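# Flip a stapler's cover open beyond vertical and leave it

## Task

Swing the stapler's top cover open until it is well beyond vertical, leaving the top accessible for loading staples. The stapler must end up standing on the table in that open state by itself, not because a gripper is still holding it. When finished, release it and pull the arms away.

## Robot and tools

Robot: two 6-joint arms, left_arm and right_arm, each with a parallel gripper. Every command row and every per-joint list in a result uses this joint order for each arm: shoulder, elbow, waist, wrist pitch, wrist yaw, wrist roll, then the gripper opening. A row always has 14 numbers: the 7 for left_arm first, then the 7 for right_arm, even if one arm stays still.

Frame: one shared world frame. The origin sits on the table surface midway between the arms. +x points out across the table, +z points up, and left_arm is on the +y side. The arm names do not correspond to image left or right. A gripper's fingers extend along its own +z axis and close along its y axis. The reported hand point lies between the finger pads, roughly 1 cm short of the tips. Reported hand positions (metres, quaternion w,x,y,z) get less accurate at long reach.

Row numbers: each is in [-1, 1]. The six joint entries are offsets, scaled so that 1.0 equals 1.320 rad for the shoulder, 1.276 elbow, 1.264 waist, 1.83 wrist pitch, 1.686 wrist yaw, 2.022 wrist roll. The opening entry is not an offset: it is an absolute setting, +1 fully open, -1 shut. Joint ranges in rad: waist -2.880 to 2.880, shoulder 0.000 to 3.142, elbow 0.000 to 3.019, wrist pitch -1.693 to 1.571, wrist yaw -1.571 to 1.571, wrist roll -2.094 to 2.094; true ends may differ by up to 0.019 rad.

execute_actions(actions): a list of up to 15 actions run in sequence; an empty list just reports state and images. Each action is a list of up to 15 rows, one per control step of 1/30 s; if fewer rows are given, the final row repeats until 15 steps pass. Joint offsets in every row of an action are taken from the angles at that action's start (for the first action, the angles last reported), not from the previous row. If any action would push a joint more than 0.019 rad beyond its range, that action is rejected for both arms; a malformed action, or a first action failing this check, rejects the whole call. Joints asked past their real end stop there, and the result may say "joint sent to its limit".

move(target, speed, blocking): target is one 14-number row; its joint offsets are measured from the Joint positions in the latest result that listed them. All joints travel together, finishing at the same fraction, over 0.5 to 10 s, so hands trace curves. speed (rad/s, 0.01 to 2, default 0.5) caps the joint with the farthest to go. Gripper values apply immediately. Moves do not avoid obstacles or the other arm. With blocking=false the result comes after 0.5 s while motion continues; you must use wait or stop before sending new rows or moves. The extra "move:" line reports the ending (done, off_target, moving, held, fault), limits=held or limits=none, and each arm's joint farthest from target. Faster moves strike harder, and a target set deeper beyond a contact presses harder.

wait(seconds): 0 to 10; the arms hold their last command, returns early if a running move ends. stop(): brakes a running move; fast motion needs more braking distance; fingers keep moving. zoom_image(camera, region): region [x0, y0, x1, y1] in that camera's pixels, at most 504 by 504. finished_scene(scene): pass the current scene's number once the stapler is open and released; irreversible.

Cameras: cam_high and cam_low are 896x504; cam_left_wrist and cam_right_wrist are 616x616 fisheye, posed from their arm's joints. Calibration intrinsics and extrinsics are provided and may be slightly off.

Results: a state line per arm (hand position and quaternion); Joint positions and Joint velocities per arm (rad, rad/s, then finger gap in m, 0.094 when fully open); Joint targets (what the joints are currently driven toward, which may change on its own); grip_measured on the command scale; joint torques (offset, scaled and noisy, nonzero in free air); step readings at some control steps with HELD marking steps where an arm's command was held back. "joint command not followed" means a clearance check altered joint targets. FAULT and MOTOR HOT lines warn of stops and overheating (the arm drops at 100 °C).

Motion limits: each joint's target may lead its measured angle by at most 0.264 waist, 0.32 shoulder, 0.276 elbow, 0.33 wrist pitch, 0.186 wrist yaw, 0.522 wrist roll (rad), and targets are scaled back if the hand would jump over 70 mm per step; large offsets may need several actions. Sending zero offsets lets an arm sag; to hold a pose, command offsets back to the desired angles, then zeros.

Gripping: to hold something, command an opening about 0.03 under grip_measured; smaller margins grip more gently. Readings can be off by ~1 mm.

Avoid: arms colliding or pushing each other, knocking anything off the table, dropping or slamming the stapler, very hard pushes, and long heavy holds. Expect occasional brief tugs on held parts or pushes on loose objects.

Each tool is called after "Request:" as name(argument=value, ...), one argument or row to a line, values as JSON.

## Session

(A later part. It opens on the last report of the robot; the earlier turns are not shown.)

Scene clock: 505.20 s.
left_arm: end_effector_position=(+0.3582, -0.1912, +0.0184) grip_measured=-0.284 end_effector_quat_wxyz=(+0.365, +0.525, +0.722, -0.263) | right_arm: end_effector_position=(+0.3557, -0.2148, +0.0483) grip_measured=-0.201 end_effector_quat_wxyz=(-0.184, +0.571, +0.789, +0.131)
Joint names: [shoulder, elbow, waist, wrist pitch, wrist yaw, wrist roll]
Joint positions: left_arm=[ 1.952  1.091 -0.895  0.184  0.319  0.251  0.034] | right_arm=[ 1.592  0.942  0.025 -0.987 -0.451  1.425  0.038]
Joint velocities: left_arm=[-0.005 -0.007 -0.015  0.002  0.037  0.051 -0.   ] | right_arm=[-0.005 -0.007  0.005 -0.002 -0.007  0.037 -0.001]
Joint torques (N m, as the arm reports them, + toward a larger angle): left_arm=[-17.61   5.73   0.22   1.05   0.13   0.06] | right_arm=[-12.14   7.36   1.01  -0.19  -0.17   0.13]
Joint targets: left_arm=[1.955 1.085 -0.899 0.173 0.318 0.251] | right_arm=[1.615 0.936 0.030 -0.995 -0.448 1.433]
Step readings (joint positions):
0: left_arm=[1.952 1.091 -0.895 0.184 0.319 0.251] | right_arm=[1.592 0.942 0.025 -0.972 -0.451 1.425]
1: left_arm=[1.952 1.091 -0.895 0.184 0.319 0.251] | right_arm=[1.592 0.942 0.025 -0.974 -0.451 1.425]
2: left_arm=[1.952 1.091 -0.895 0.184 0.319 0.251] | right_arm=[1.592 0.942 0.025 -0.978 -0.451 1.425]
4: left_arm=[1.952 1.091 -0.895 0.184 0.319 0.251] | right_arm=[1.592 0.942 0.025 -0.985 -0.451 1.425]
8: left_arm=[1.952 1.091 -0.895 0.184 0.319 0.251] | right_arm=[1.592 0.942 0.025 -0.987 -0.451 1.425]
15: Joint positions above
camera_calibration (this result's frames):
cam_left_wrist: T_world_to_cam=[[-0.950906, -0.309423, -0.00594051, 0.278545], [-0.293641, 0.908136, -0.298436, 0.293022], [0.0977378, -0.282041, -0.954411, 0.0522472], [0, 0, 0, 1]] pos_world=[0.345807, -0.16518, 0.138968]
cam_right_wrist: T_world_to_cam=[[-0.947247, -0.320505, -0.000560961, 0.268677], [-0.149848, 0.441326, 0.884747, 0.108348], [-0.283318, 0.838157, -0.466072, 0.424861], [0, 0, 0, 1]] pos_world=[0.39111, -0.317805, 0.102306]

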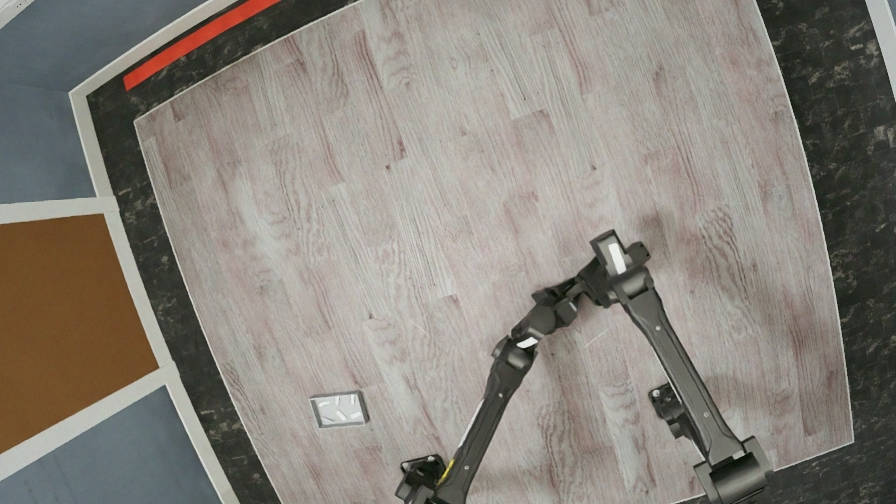

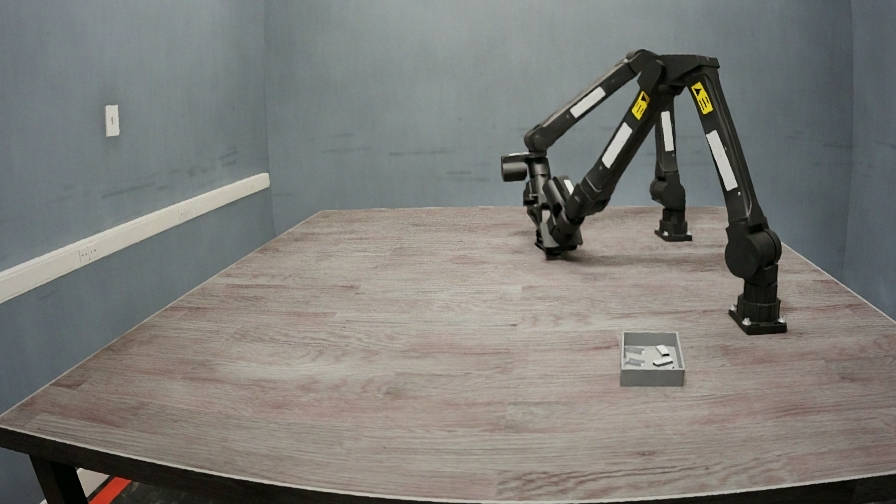

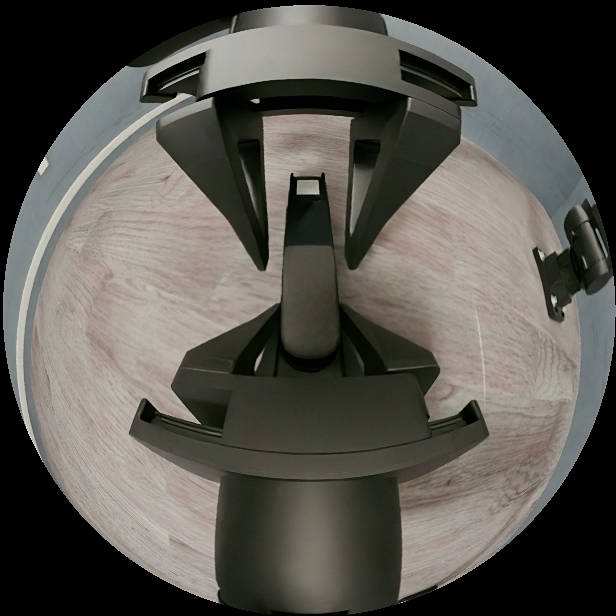

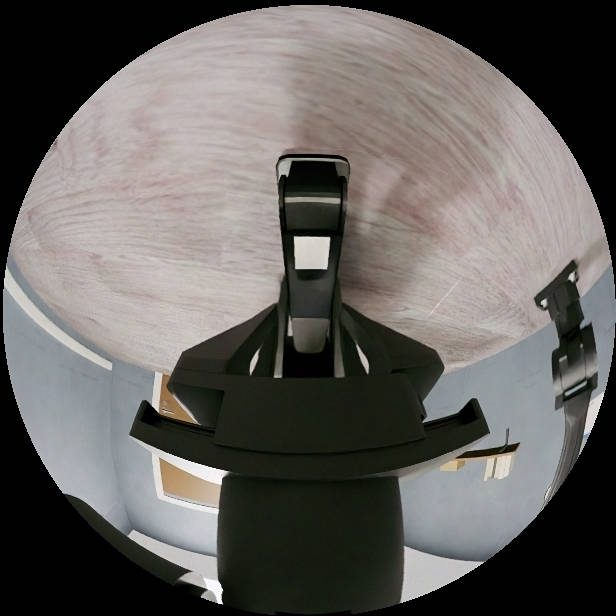

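Request:
execute_actions(
  actions=[
    [[0.03,-0.01,-0.0032,-0.012,-0.003,0.0,-0.315, 0.0174,-0.0047,0.004,-0.0044,0.0018,0.0045,-0.5]],
    [[0.062,-0.017,-0.0032,-0.018,-0.006,0.0,-0.315, 0.0174,-0.0047,0.004,-0.0044,0.0018,0.0045,-0.57]],
  ],
)

Scene clock: 539.10 s.
left_arm: end_effector_position=(+0.3580, -0.1908, +0.0158) grip_measured=-0.285 end_effector_quat_wxyz=(+0.364, +0.525, +0.723, -0.263) | right_arm: end_effector_position=(+0.3552, -0.2153, +0.0482) grip_measured=-0.541 end_effector_quat_wxyz=(-0.184, +0.572, +0.789, +0.130)
Joint names: [shoulder, elbow, waist, wrist pitch, wrist yaw, wrist roll]
Joint positions: left_arm=[ 1.956  1.091 -0.895  0.184  0.318  0.251  0.034] | right_arm=[ 1.592  0.942  0.025 -0.99  -0.449  1.426  0.022]
Joint velocities: left_arm=[-0.005 -0.022 -0.005  0.002  0.022 -0.066 -0.   ] | right_arm=[-0.024 -0.012 -0.015 -0.002 -0.081 -0.007  0.   ]
Joint torques (N m, as the arm reports them, + toward a larger angle): left_arm=[-10.33   4.55   0.38   0.34  -0.33   0.08] | right_arm=[-12.56   7.28   1.07  -0.17  -0.26   0.12]
Joint targets: left_arm=[2.035 1.069 -0.899 0.151 0.308 0.251] | right_arm=[1.615 0.936 0.030 -0.998 -0.448 1.434]
Step readings (joint positions; steps 1 to 15: 1st action; 16 to 30: 2nd action):
0: left_arm=[1.952 1.091 -0.895 0.184 0.319 0.251] | right_arm=[1.592 0.942 0.025 -0.987 -0.451 1.425]
1: left_arm=[1.953 1.091 -0.895 0.184 0.319 0.251] | right_arm=[1.592 0.942 0.025 -0.987 -0.451 1.425]
2: left_arm=[1.953 1.091 -0.895 0.184 0.319 0.251] | right_arm=[1.592 0.942 0.025 -0.987 -0.451 1.425]
4: left_arm=[1.953 1.091 -0.895 0.184 0.319 0.251] | right_arm=[1.592 0.942 0.025 -0.990 -0.451 1.425]
8: left_arm=[1.953 1.091 -0.895 0.184 0.319 0.251] | right_arm=[1.592 0.942 0.025 -0.990 -0.451 1.425]
15: left_arm=[1.953 1.091 -0.895 0.184 0.319 0.251] | right_arm=[1.592 0.942 0.025 -0.990 -0.451 1.425]
16: left_arm=[1.956 1.091 -0.895 0.184 0.318 0.251] | right_arm=[1.592 0.942 0.025 -0.990 -0.450 1.425]
17: left_arm=[1.956 1.091 -0.895 0.184 0.318 0.251] | right_arm=[1.592 0.942 0.025 -0.990 -0.449 1.426]
19: left_arm=[1.956 1.091 -0.895 0.184 0.318 0.251] | right_arm=[1.592 0.942 0.025 -0.990 -0.449 1.426]
23: left_arm=[1.956 1.091 -0.895 0.184 0.318 0.251] | right_arm=[1.592 0.942 0.025 -0.990 -0.449 1.426]
30: Joint positions above
camera_calibration (this result's frames):
cam_left_wrist: T_world_to_cam=[[-0.950828, -0.309688, -0.00451329, 0.278304], [-0.294676, 0.909032, -0.294663, 0.292275], [0.0953563, -0.278844, -0.955591, 0.0512965], [0, 0, 0, 1]] pos_world=[0.345854, -0.165196, 0.136397]
cam_right_wrist: T_world_to_cam=[[-0.947523, -0.319675, 0.00290201, 0.268122], [-0.147097, 0.444022, 0.883859, 0.108231], [-0.283836, 0.83705, -0.467744, 0.425061], [0, 0, 0, 1]] pos_world=[0.39062, -0.318143, 0.102381]

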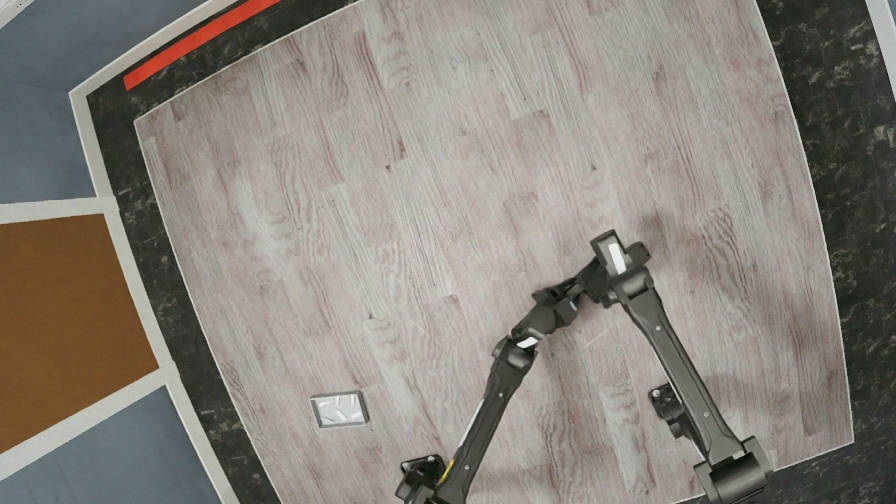

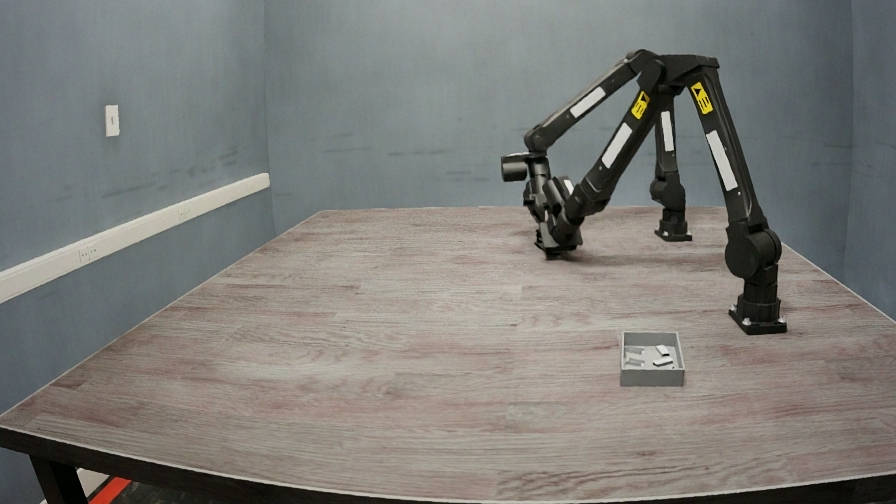

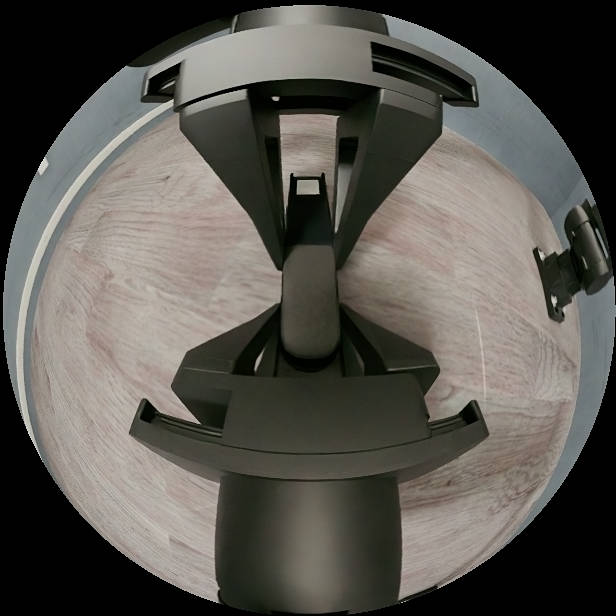

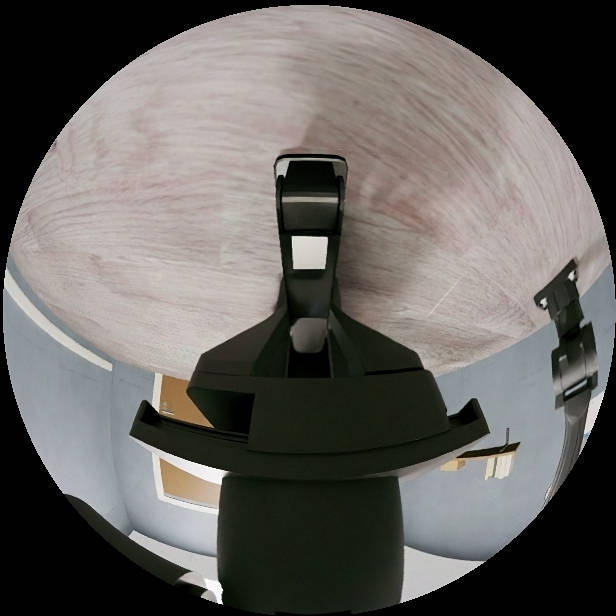

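Request:
execute_actions(
  actions=[
    [[0.0598,-0.0172,-0.0032,-0.018,-0.006,0.0,-0.315, -0.0364,0.0235,0.004,-0.0044,-0.012,0.004,-0.57]],
  ],
)

Scene clock: 543.70 s.
left_arm: end_effector_position=(+0.3579, -0.1908, +0.0158) grip_measured=-0.285 end_effector_quat_wxyz=(+0.363, +0.525, +0.723, -0.263) | right_arm: end_effector_position=(+0.3554, -0.2147, +0.0512) grip_measured=-0.541 end_effector_quat_wxyz=(-0.183, +0.572, +0.789, +0.133)
Joint names: [shoulder, elbow, waist, wrist pitch, wrist yaw, wrist roll]
Joint positions: left_arm=[ 1.956  1.091 -0.895  0.184  0.319  0.251  0.034] | right_arm=[ 1.585  0.942  0.025 -0.991 -0.452  1.427  0.022]
Joint velocities: left_arm=[ 0.005 -0.022 -0.015 -0.022 -0.022 -0.007 -0.001] | right_arm=[ 0.015  0.012  0.005  0.012 -0.037 -0.022 -0.   ]
Joint torques (N m, as the arm reports them, + toward a larger angle): left_arm=[-10.49   4.59   0.38   0.27  -0.33   0.08] | right_arm=[-18.03  10.43   1.07  -0.14  -1.05   0.11]
Joint targets: left_arm=[2.035 1.069 -0.899 0.151 0.309 0.250] | right_arm=[1.544 0.972 0.030 -0.998 -0.469 1.434]
Step readings (joint positions):
0: left_arm=[1.956 1.091 -0.895 0.184 0.318 0.251] | right_arm=[1.592 0.942 0.025 -0.990 -0.449 1.426]
1: left_arm=[1.956 1.091 -0.895 0.184 0.318 0.251] | right_arm=[1.591 0.942 0.025 -0.990 -0.451 1.426]
2: left_arm=[1.956 1.091 -0.895 0.184 0.318 0.251] | right_arm=[1.590 0.942 0.025 -0.990 -0.451 1.426]
4: left_arm=[1.956 1.091 -0.895 0.184 0.319 0.251] | right_arm=[1.588 0.942 0.025 -0.990 -0.451 1.427]
8: left_arm=[1.956 1.091 -0.895 0.184 0.319 0.251] | right_arm=[1.585 0.942 0.025 -0.991 -0.452 1.427]
15: Joint positions above
camera_calibration (this result's frames):
cam_left_wrist: T_world_to_cam=[[-0.95092, -0.309407, -0.00429249, 0.278324], [-0.29446, 0.909073, -0.294753, 0.29222], [0.0951008, -0.279023, -0.955564, 0.0513631], [0, 0, 0, 1]] pos_world=[0.345826, -0.165202, 0.136408]
cam_right_wrist: T_world_to_cam=[[-0.948023, -0.318184, -0.00326887, 0.26936], [-0.150973, 0.440731, 0.884852, 0.105982], [-0.280105, 0.839354, -0.465861, 0.425181], [0, 0, 0, 1]] pos_world=[0.390455, -0.317881, 0.105178]

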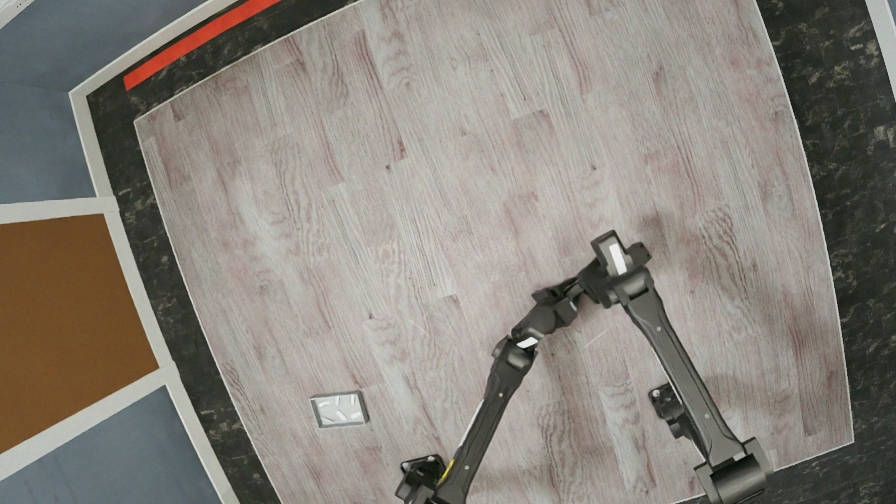

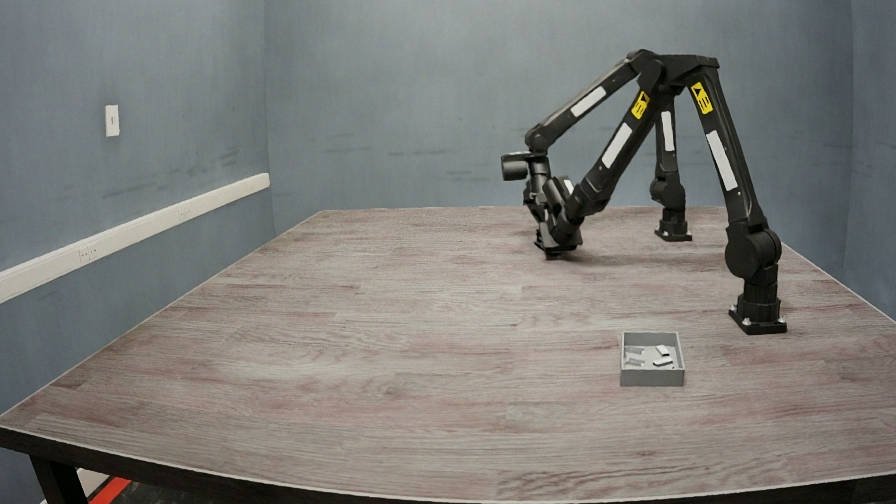

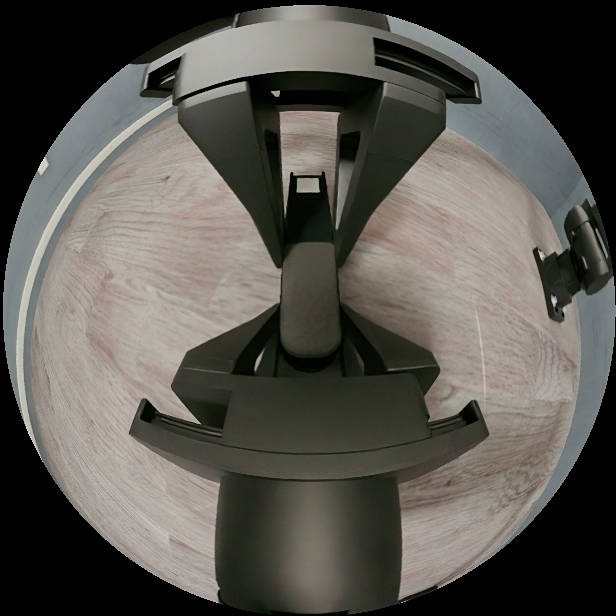

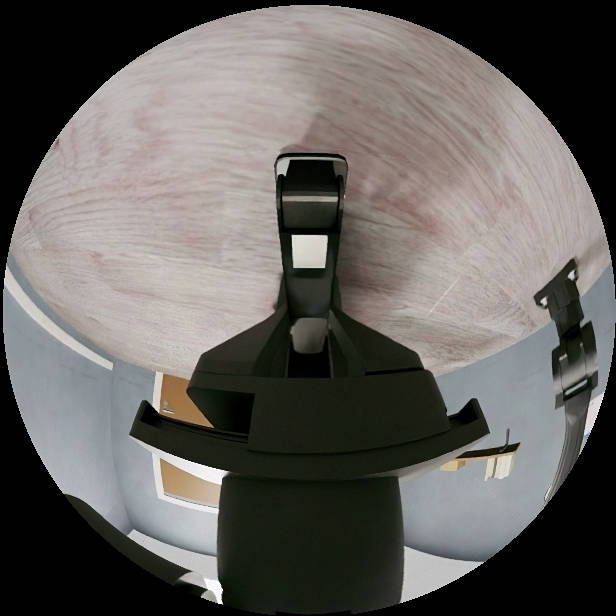

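Request:
execute_actions(
  actions=[
    [[0.0598,-0.0172,-0.0032,-0.018,-0.006,0.0,-0.315, -0.04,0.0235,-0.008,-0.0044,-0.024,0.004,-0.575]],
  ],
)

Scene clock: 569.40 s.
left_arm: end_effector_position=(+0.3578, -0.1909, +0.0158) grip_measured=-0.285 end_effector_quat_wxyz=(+0.363, +0.526, +0.723, -0.263) | right_arm: end_effector_position=(+0.3557, -0.2150, +0.0572) grip_measured=-0.541 end_effector_quat_wxyz=(-0.190, +0.574, +0.783, +0.144)
Joint names: [shoulder, elbow, waist, wrist pitch, wrist yaw, wrist roll]
Joint positions: left_arm=[ 1.956  1.091 -0.895  0.184  0.319  0.251  0.034] | right_arm=[ 1.574  0.942  0.014 -0.998 -0.477  1.427  0.022]
Joint velocities: left_arm=[-0.005 -0.002  0.005 -0.022 -0.066  0.007  0.   ] | right_arm=[-0.015 -0.002 -0.015 -0.007 -0.022 -0.022  0.   ]
Joint torques (N m, as the arm reports them, + toward a larger angle): left_arm=[-10.41   4.63   0.06   0.31  -0.38   0.06] | right_arm=[-18.13  10.5    0.63   0.08  -0.98   0.12]
Joint targets: left_arm=[2.035 1.069 -0.899 0.151 0.308 0.251] | right_arm=[1.532 0.972 0.015 -0.999 -0.493 1.435]
Step readings (joint positions):
0: left_arm=[1.956 1.091 -0.895 0.184 0.319 0.251] | right_arm=[1.585 0.942 0.025 -0.991 -0.452 1.427]
1: left_arm=[1.956 1.091 -0.895 0.184 0.319 0.251] | right_arm=[1.584 0.942 0.024 -0.991 -0.458 1.427]
2: left_arm=[1.956 1.091 -0.895 0.184 0.319 0.251] | right_arm=[1.583 0.942 0.021 -0.992 -0.463 1.427]
4: left_arm=[1.956 1.091 -0.895 0.184 0.319 0.251] | right_arm=[1.579 0.942 0.015 -0.996 -0.474 1.427]
8: left_arm=[1.956 1.091 -0.895 0.184 0.319 0.251] | right_arm=[1.574 0.942 0.014 -0.998 -0.477 1.427]
15: Joint positions above
camera_calibration (this result's frames):
cam_left_wrist: T_world_to_cam=[[-0.951243, -0.30841, -0.00446275, 0.278506], [-0.293442, 0.909344, -0.294932, 0.291937], [0.0950182, -0.279243, -0.955508, 0.0513693], [0, 0, 0, 1]] pos_world=[0.345712, -0.165232, 0.136428]
cam_right_wrist: T_world_to_cam=[[-0.951968, -0.306018, -0.0105026, 0.273983], [-0.144782, 0.419639, 0.89607, 0.0935102], [-0.269806, 0.85455, -0.443789, 0.426625], [0, 0, 0, 1]] pos_world=[0.389468, -0.31997, 0.108417]

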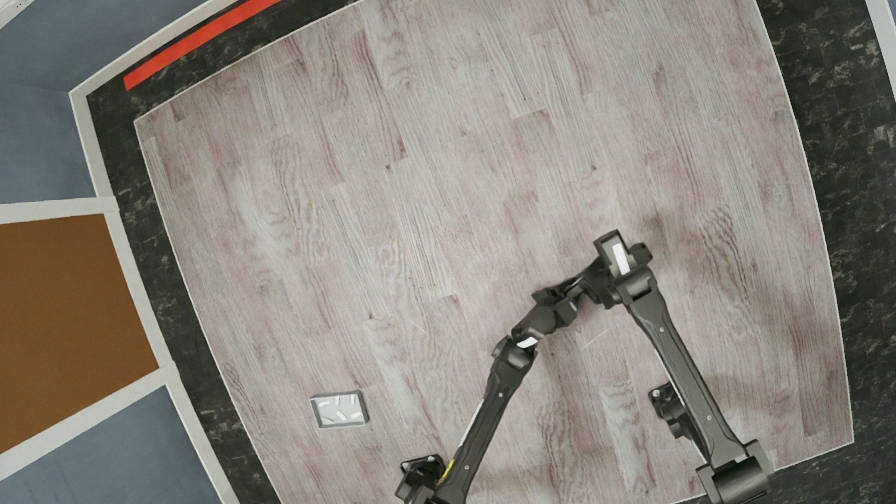

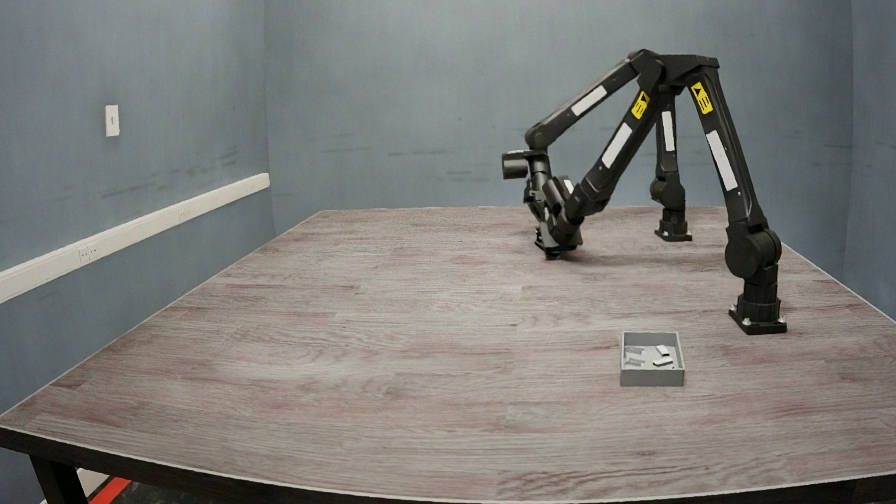

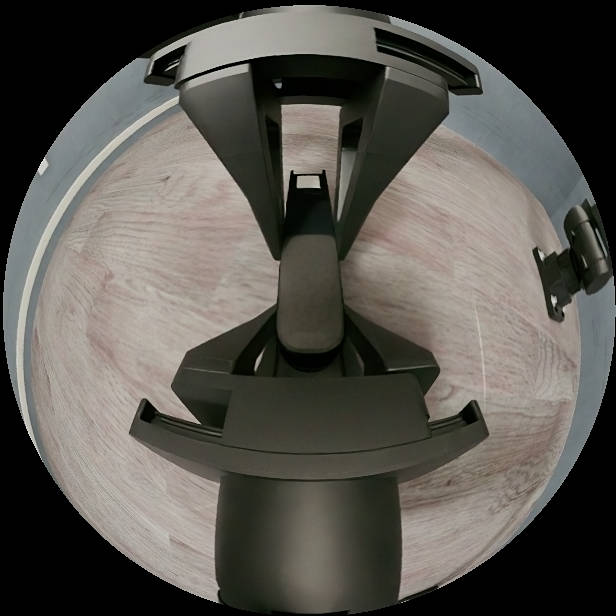

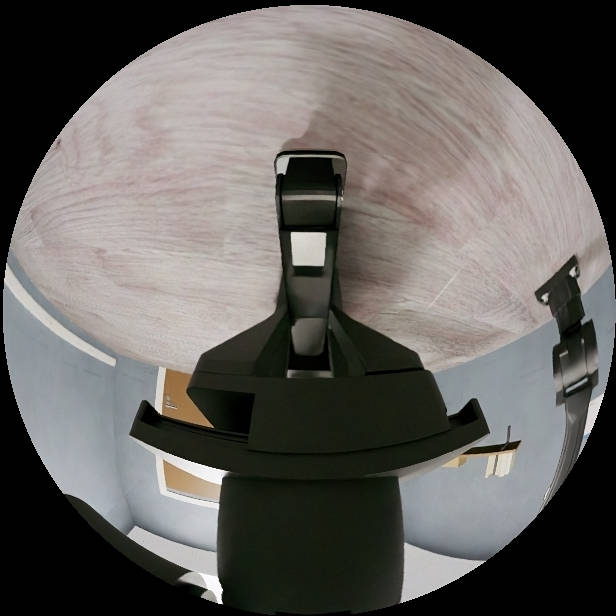

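Request:
execute_actions(
  actions=[],
)

Scene clock: 578.23 s.
left_arm: end_effector_position=(+0.3578, -0.1909, +0.0158) grip_measured=-0.285 end_effector_quat_wxyz=(+0.363, +0.526, +0.723, -0.263) | right_arm: end_effector_position=(+0.3557, -0.2150, +0.0572) grip_measured=-0.541 end_effector_quat_wxyz=(-0.190, +0.574, +0.783, +0.144)
Joint names: [shoulder, elbow, waist, wrist pitch, wrist yaw, wrist roll]
Joint positions: left_arm=[ 1.956  1.091 -0.895  0.184  0.319  0.251  0.034] | right_arm=[ 1.574  0.942  0.014 -0.998 -0.477  1.427  0.022]
Joint velocities: left_arm=[-0.015 -0.012 -0.005 -0.022  0.007 -0.007 -0.   ] | right_arm=[-0.005 -0.007 -0.005  0.002 -0.051 -0.007 -0.   ]
Joint torques (N m, as the arm reports them, + toward a larger angle): left_arm=[-10.32   4.59   0.38   0.36  -0.39   0.07] | right_arm=[-18.09  10.48   0.71   0.09  -0.98   0.12]
Joint targets: left_arm=[2.035 1.069 -0.899 0.151 0.308 0.251] | right_arm=[1.532 0.972 0.015 -0.999 -0.493 1.435]
camera_calibration (this result's frames):
cam_left_wrist: T_world_to_cam=[[-0.951243, -0.30841, -0.00446275, 0.278506], [-0.293442, 0.909344, -0.294932, 0.291937], [0.0950182, -0.279243, -0.955508, 0.0513693], [0, 0, 0, 1]] pos_world=[0.345712, -0.165232, 0.136428]
cam_right_wrist: T_world_to_cam=[[-0.951968, -0.306018, -0.0105026, 0.273983], [-0.144782, 0.419639, 0.89607, 0.0935102], [-0.269806, 0.85455, -0.443789, 0.426625], [0, 0, 0, 1]] pos_world=[0.389468, -0.31997, 0.108417]

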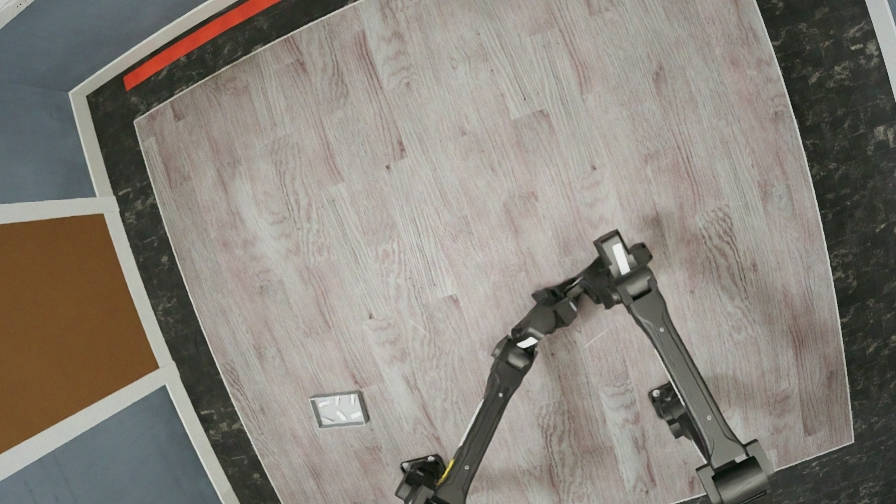

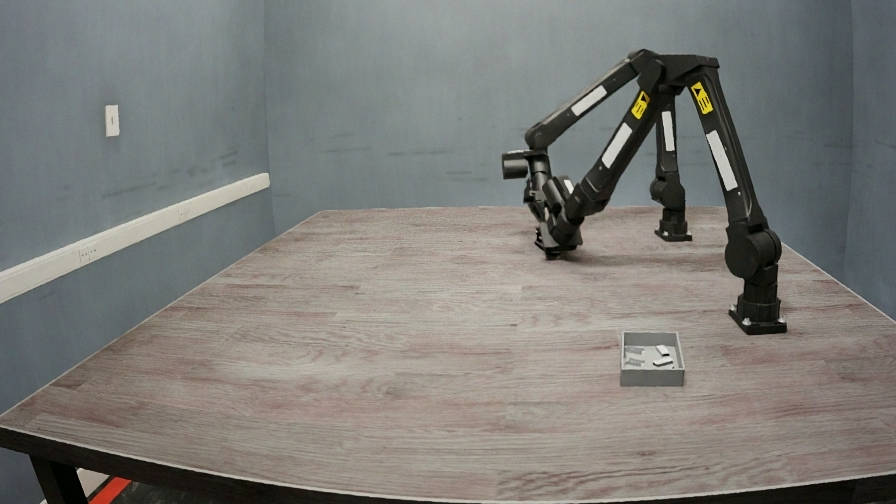

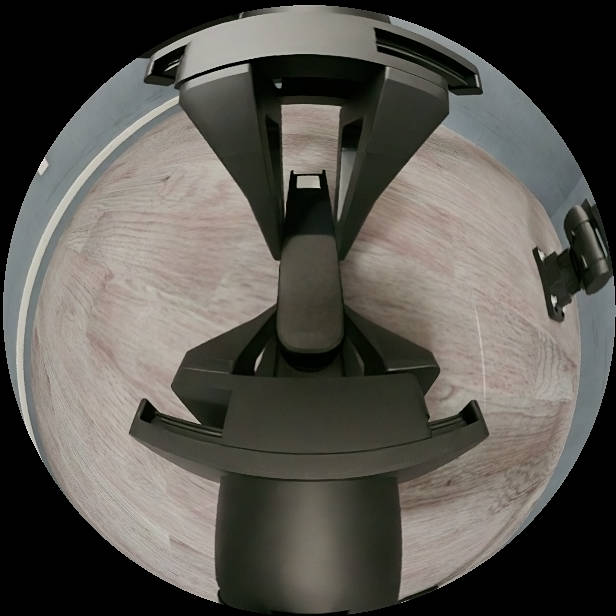

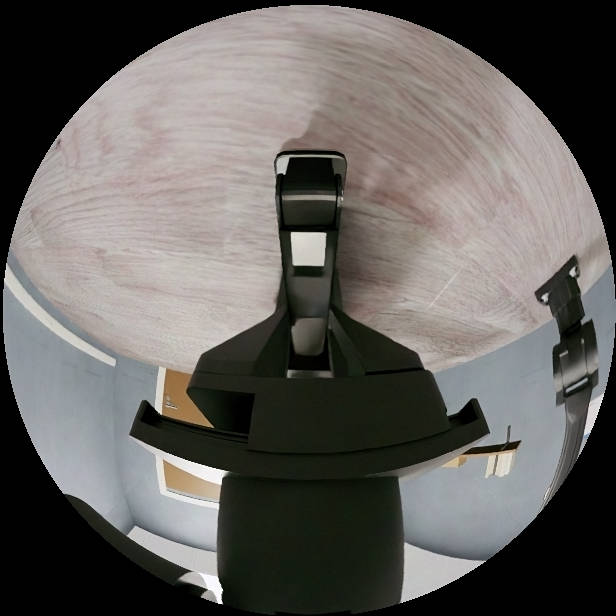

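Request:
execute_actions(
  actions=[
    [[0.0598,-0.0172,-0.0032,-0.018,-0.006,0.0,-0.315,-0.045,0.0235,-0.008,-0.0044,-0.024,0.004,-0.575]],
  ],
)

Scene clock: 581.27 s.
left_arm: end_effector_position=(+0.3576, -0.1910, +0.0161) grip_measured=-0.285 end_effector_quat_wxyz=(+0.364, +0.528, +0.721, -0.263) | right_arm: end_effector_position=(+0.3556, -0.2153, +0.0628) grip_measured=-0.541 end_effector_quat_wxyz=(-0.196, +0.577, +0.778, +0.153)
Joint names: [shoulder, elbow, waist, wrist pitch, wrist yaw, wrist roll]
Joint positions: left_arm=[ 1.956  1.091 -0.895  0.184  0.321  0.257  0.034] | right_arm=[ 1.564  0.942  0.005 -1.006 -0.5    1.427  0.022]
Joint velocities: left_arm=[-0.005 -0.012 -0.015 -0.002  0.022 -0.007  0.   ] | right_arm=[-0.034 -0.007  0.005 -0.017  0.051  0.007  0.001]
Joint torques (N m, as the arm reports them, + toward a larger angle): left_arm=[-10.6    4.65   0.21   0.27  -0.38   0.03] | right_arm=[-18.59  10.57   0.59   0.11  -1.11   0.12]
Joint targets: left_arm=[2.035 1.069 -0.899 0.151 0.309 0.251] | right_arm=[1.515 0.972 0.004 -1.006 -0.518 1.435]
Step readings (joint positions):
0: left_arm=[1.956 1.091 -0.895 0.184 0.319 0.251] | right_arm=[1.574 0.942 0.014 -0.998 -0.477 1.427]
1: left_arm=[1.956 1.091 -0.895 0.184 0.320 0.252] | right_arm=[1.573 0.942 0.013 -0.999 -0.483 1.427]
2: left_arm=[1.956 1.091 -0.895 0.184 0.320 0.253] | right_arm=[1.572 0.942 0.011 -1.001 -0.489 1.427]
4: left_arm=[1.956 1.091 -0.895 0.184 0.321 0.254] | right_arm=[1.568 0.942 0.005 -1.004 -0.498 1.427]
8: left_arm=[1.956 1.091 -0.895 0.184 0.321 0.257] | right_arm=[1.564 0.942 0.005 -1.006 -0.500 1.427]
15: Joint positions above
camera_calibration (this result's frames):
cam_left_wrist: T_world_to_cam=[[-0.952469, -0.304523, -0.00823574, 0.279575], [-0.288613, 0.910699, -0.295517, 0.290628], [0.0974922, -0.279094, -0.955302, 0.0507593], [0, 0, 0, 1]] pos_world=[0.345217, -0.16537, 0.136678]
cam_right_wrist: T_world_to_cam=[[-0.955248, -0.295385, -0.0157758, 0.277587], [-0.138916, 0.40088, 0.905537, 0.0818152], [-0.261158, 0.867204, -0.423973, 0.427748], [0, 0, 0, 1]] pos_world=[0.38824, -0.321748, 0.111646]

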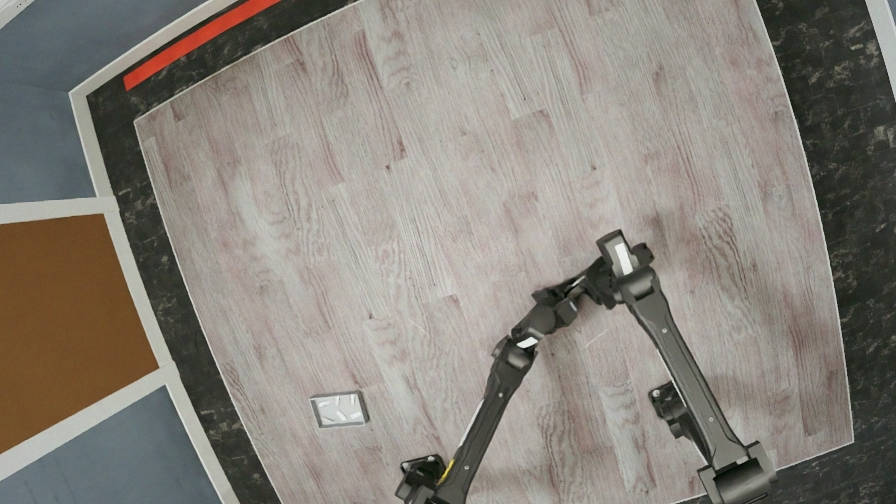

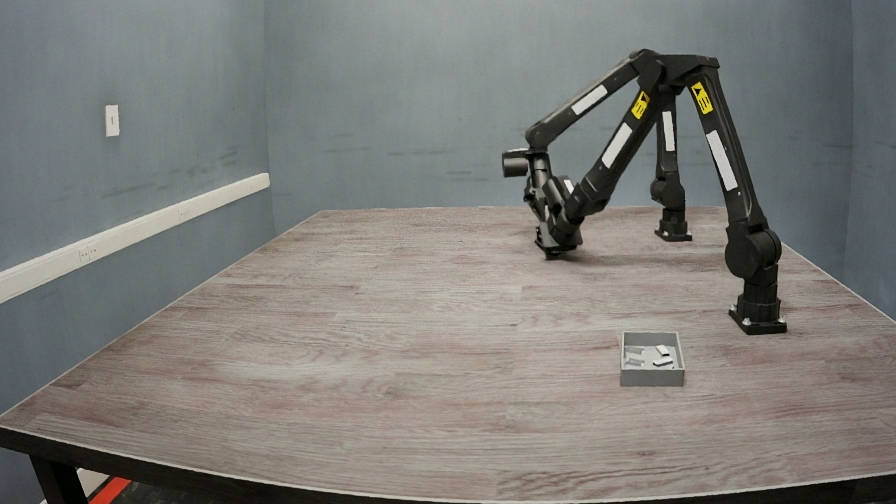

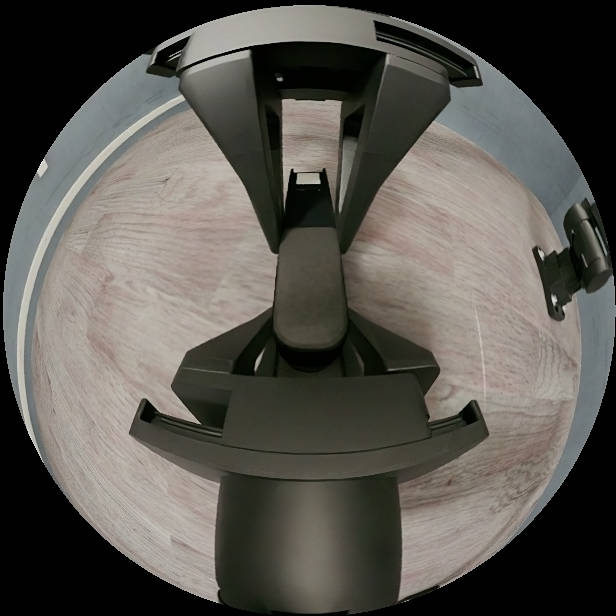

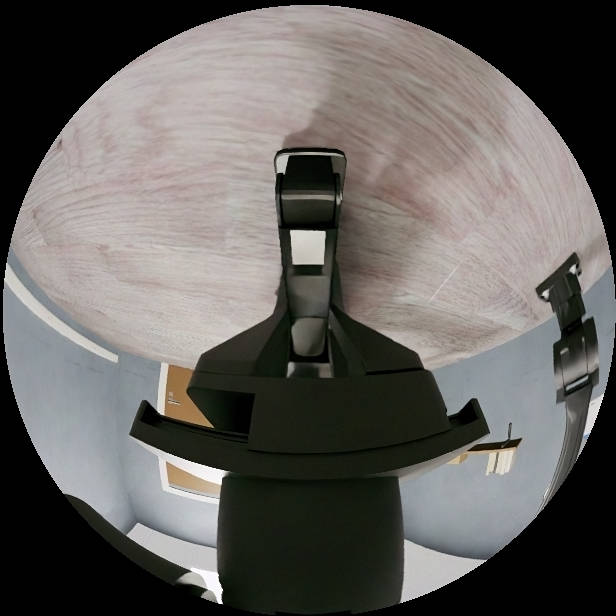

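Request:
zoom_image(
  camera="cam_low",
  region=[480, 170, 640, 270],
)

Request:
execute_actions(
  actions=[
    [[0.0598,-0.0172,-0.0032,-0.018,-0.007,-0.003,-0.315,-0.045,0.0235,-0.008,-0.002,-0.024,0.004,-0.575]],
  ],
)

Region (480, 170, 640, 270) of cam_low's 896x504 image, scaled by 3.150, with more detail than that image has; it fills the top 315 rows of this view, and the rest is white.

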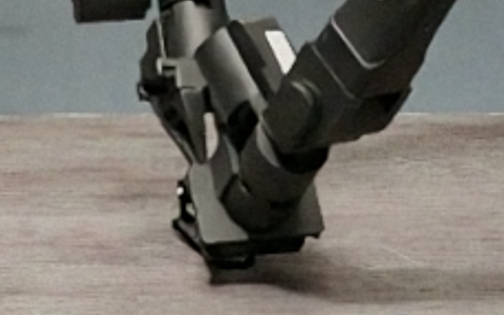

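Scene clock: 584.43 s.
left_arm: end_effector_position=(+0.3576, -0.1911, +0.0166) grip_measured=-0.285 end_effector_quat_wxyz=(+0.365, +0.529, +0.720, -0.262) | right_arm: end_effector_position=(+0.3556, -0.2156, +0.0666) grip_measured=-0.541 end_effector_quat_wxyz=(-0.202, +0.578, +0.774, +0.161)
Joint names: [shoulder, elbow, waist, wrist pitch, wrist yaw, wrist roll]
Joint positions: left_arm=[ 1.955  1.091 -0.895  0.184  0.321  0.26   0.034] | right_arm=[ 1.558  0.942 -0.004 -1.011 -0.52   1.426  0.022]
Joint velocities: left_arm=[-0.005 -0.017 -0.005 -0.012  0.007  0.022  0.   ] | right_arm=[-0.005  0.002 -0.005  0.007  0.007  0.051 -0.001]
Joint torques (N m, as the arm reports them, + toward a larger angle): left_arm=[-10.49   4.67   0.31   0.37  -0.4   -0.02] | right_arm=[-18.93  10.58   0.55   0.19  -1.22   0.14]
Joint targets: left_arm=[2.034 1.069 -0.899 0.151 0.309 0.251] | right_arm=[1.505 0.972 -0.005 -1.010 -0.540 1.435]
Step readings (joint positions):
0: left_arm=[1.956 1.091 -0.895 0.184 0.321 0.257] | right_arm=[1.564 0.942 0.005 -1.006 -0.500 1.427]
1: left_arm=[1.955 1.091 -0.895 0.184 0.321 0.257] | right_arm=[1.564 0.942 0.004 -1.006 -0.505 1.427]
2: left_arm=[1.955 1.091 -0.895 0.184 0.321 0.257] | right_arm=[1.563 0.942 0.001 -1.008 -0.511 1.427]
4: left_arm=[1.955 1.091 -0.895 0.184 0.321 0.259] | right_arm=[1.561 0.942 -0.004 -1.010 -0.519 1.426]
8: left_arm=[1.955 1.091 -0.895 0.184 0.321 0.260] | right_arm=[1.558 0.942 -0.004 -1.011 -0.520 1.426]
15: Joint positions above
camera_calibration (this result's frames):
cam_left_wrist: T_world_to_cam=[[-0.953087, -0.302505, -0.0107686, 0.280199], [-0.2859, 0.911314, -0.296256, 0.290021], [0.0994326, -0.279279, -0.955048, 0.0504764], [0, 0, 0, 1]] pos_world=[0.344951, -0.165441, 0.137145]
cam_right_wrist: T_world_to_cam=[[-0.957801, -0.286788, -0.0192566, 0.280588], [-0.133176, 0.383409, 0.913927, 0.0721874], [-0.25472, 0.877924, -0.405422, 0.42837], [0, 0, 0, 1]] pos_world=[0.387475, -0.323285, 0.1131]

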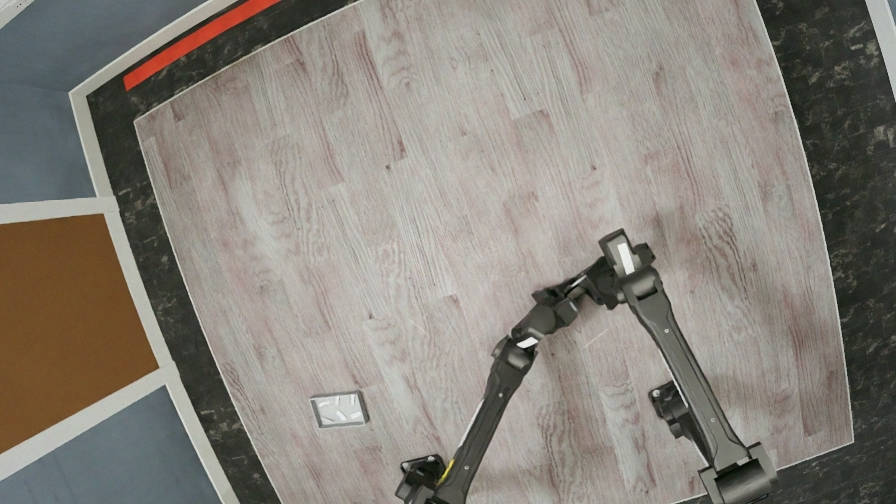

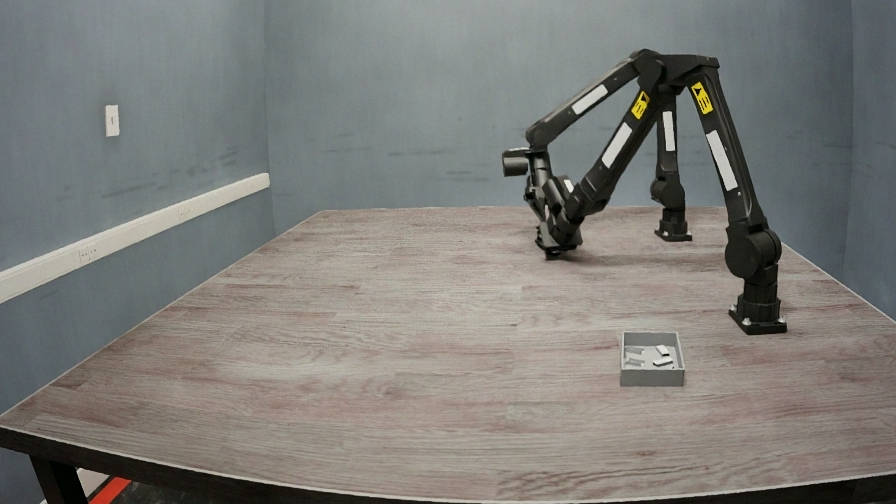

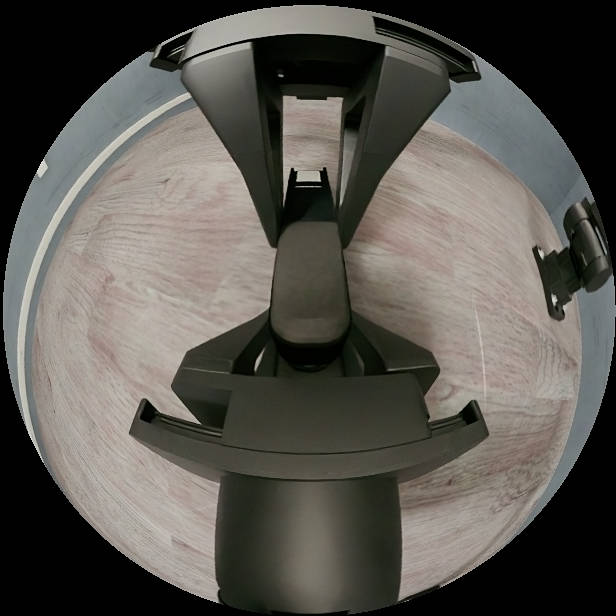

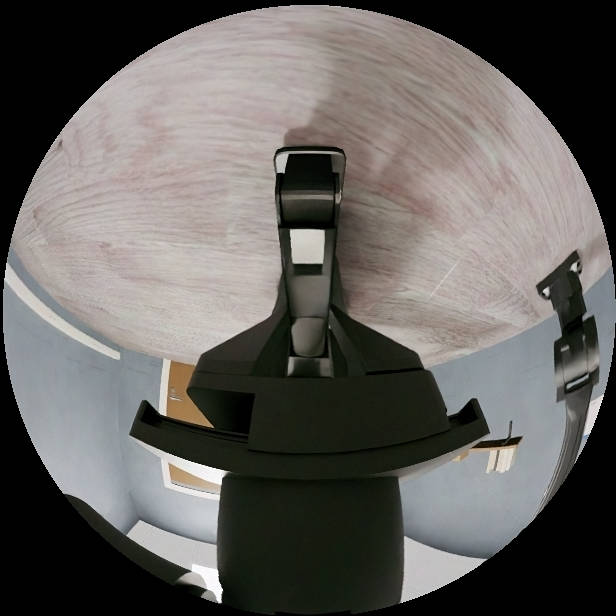

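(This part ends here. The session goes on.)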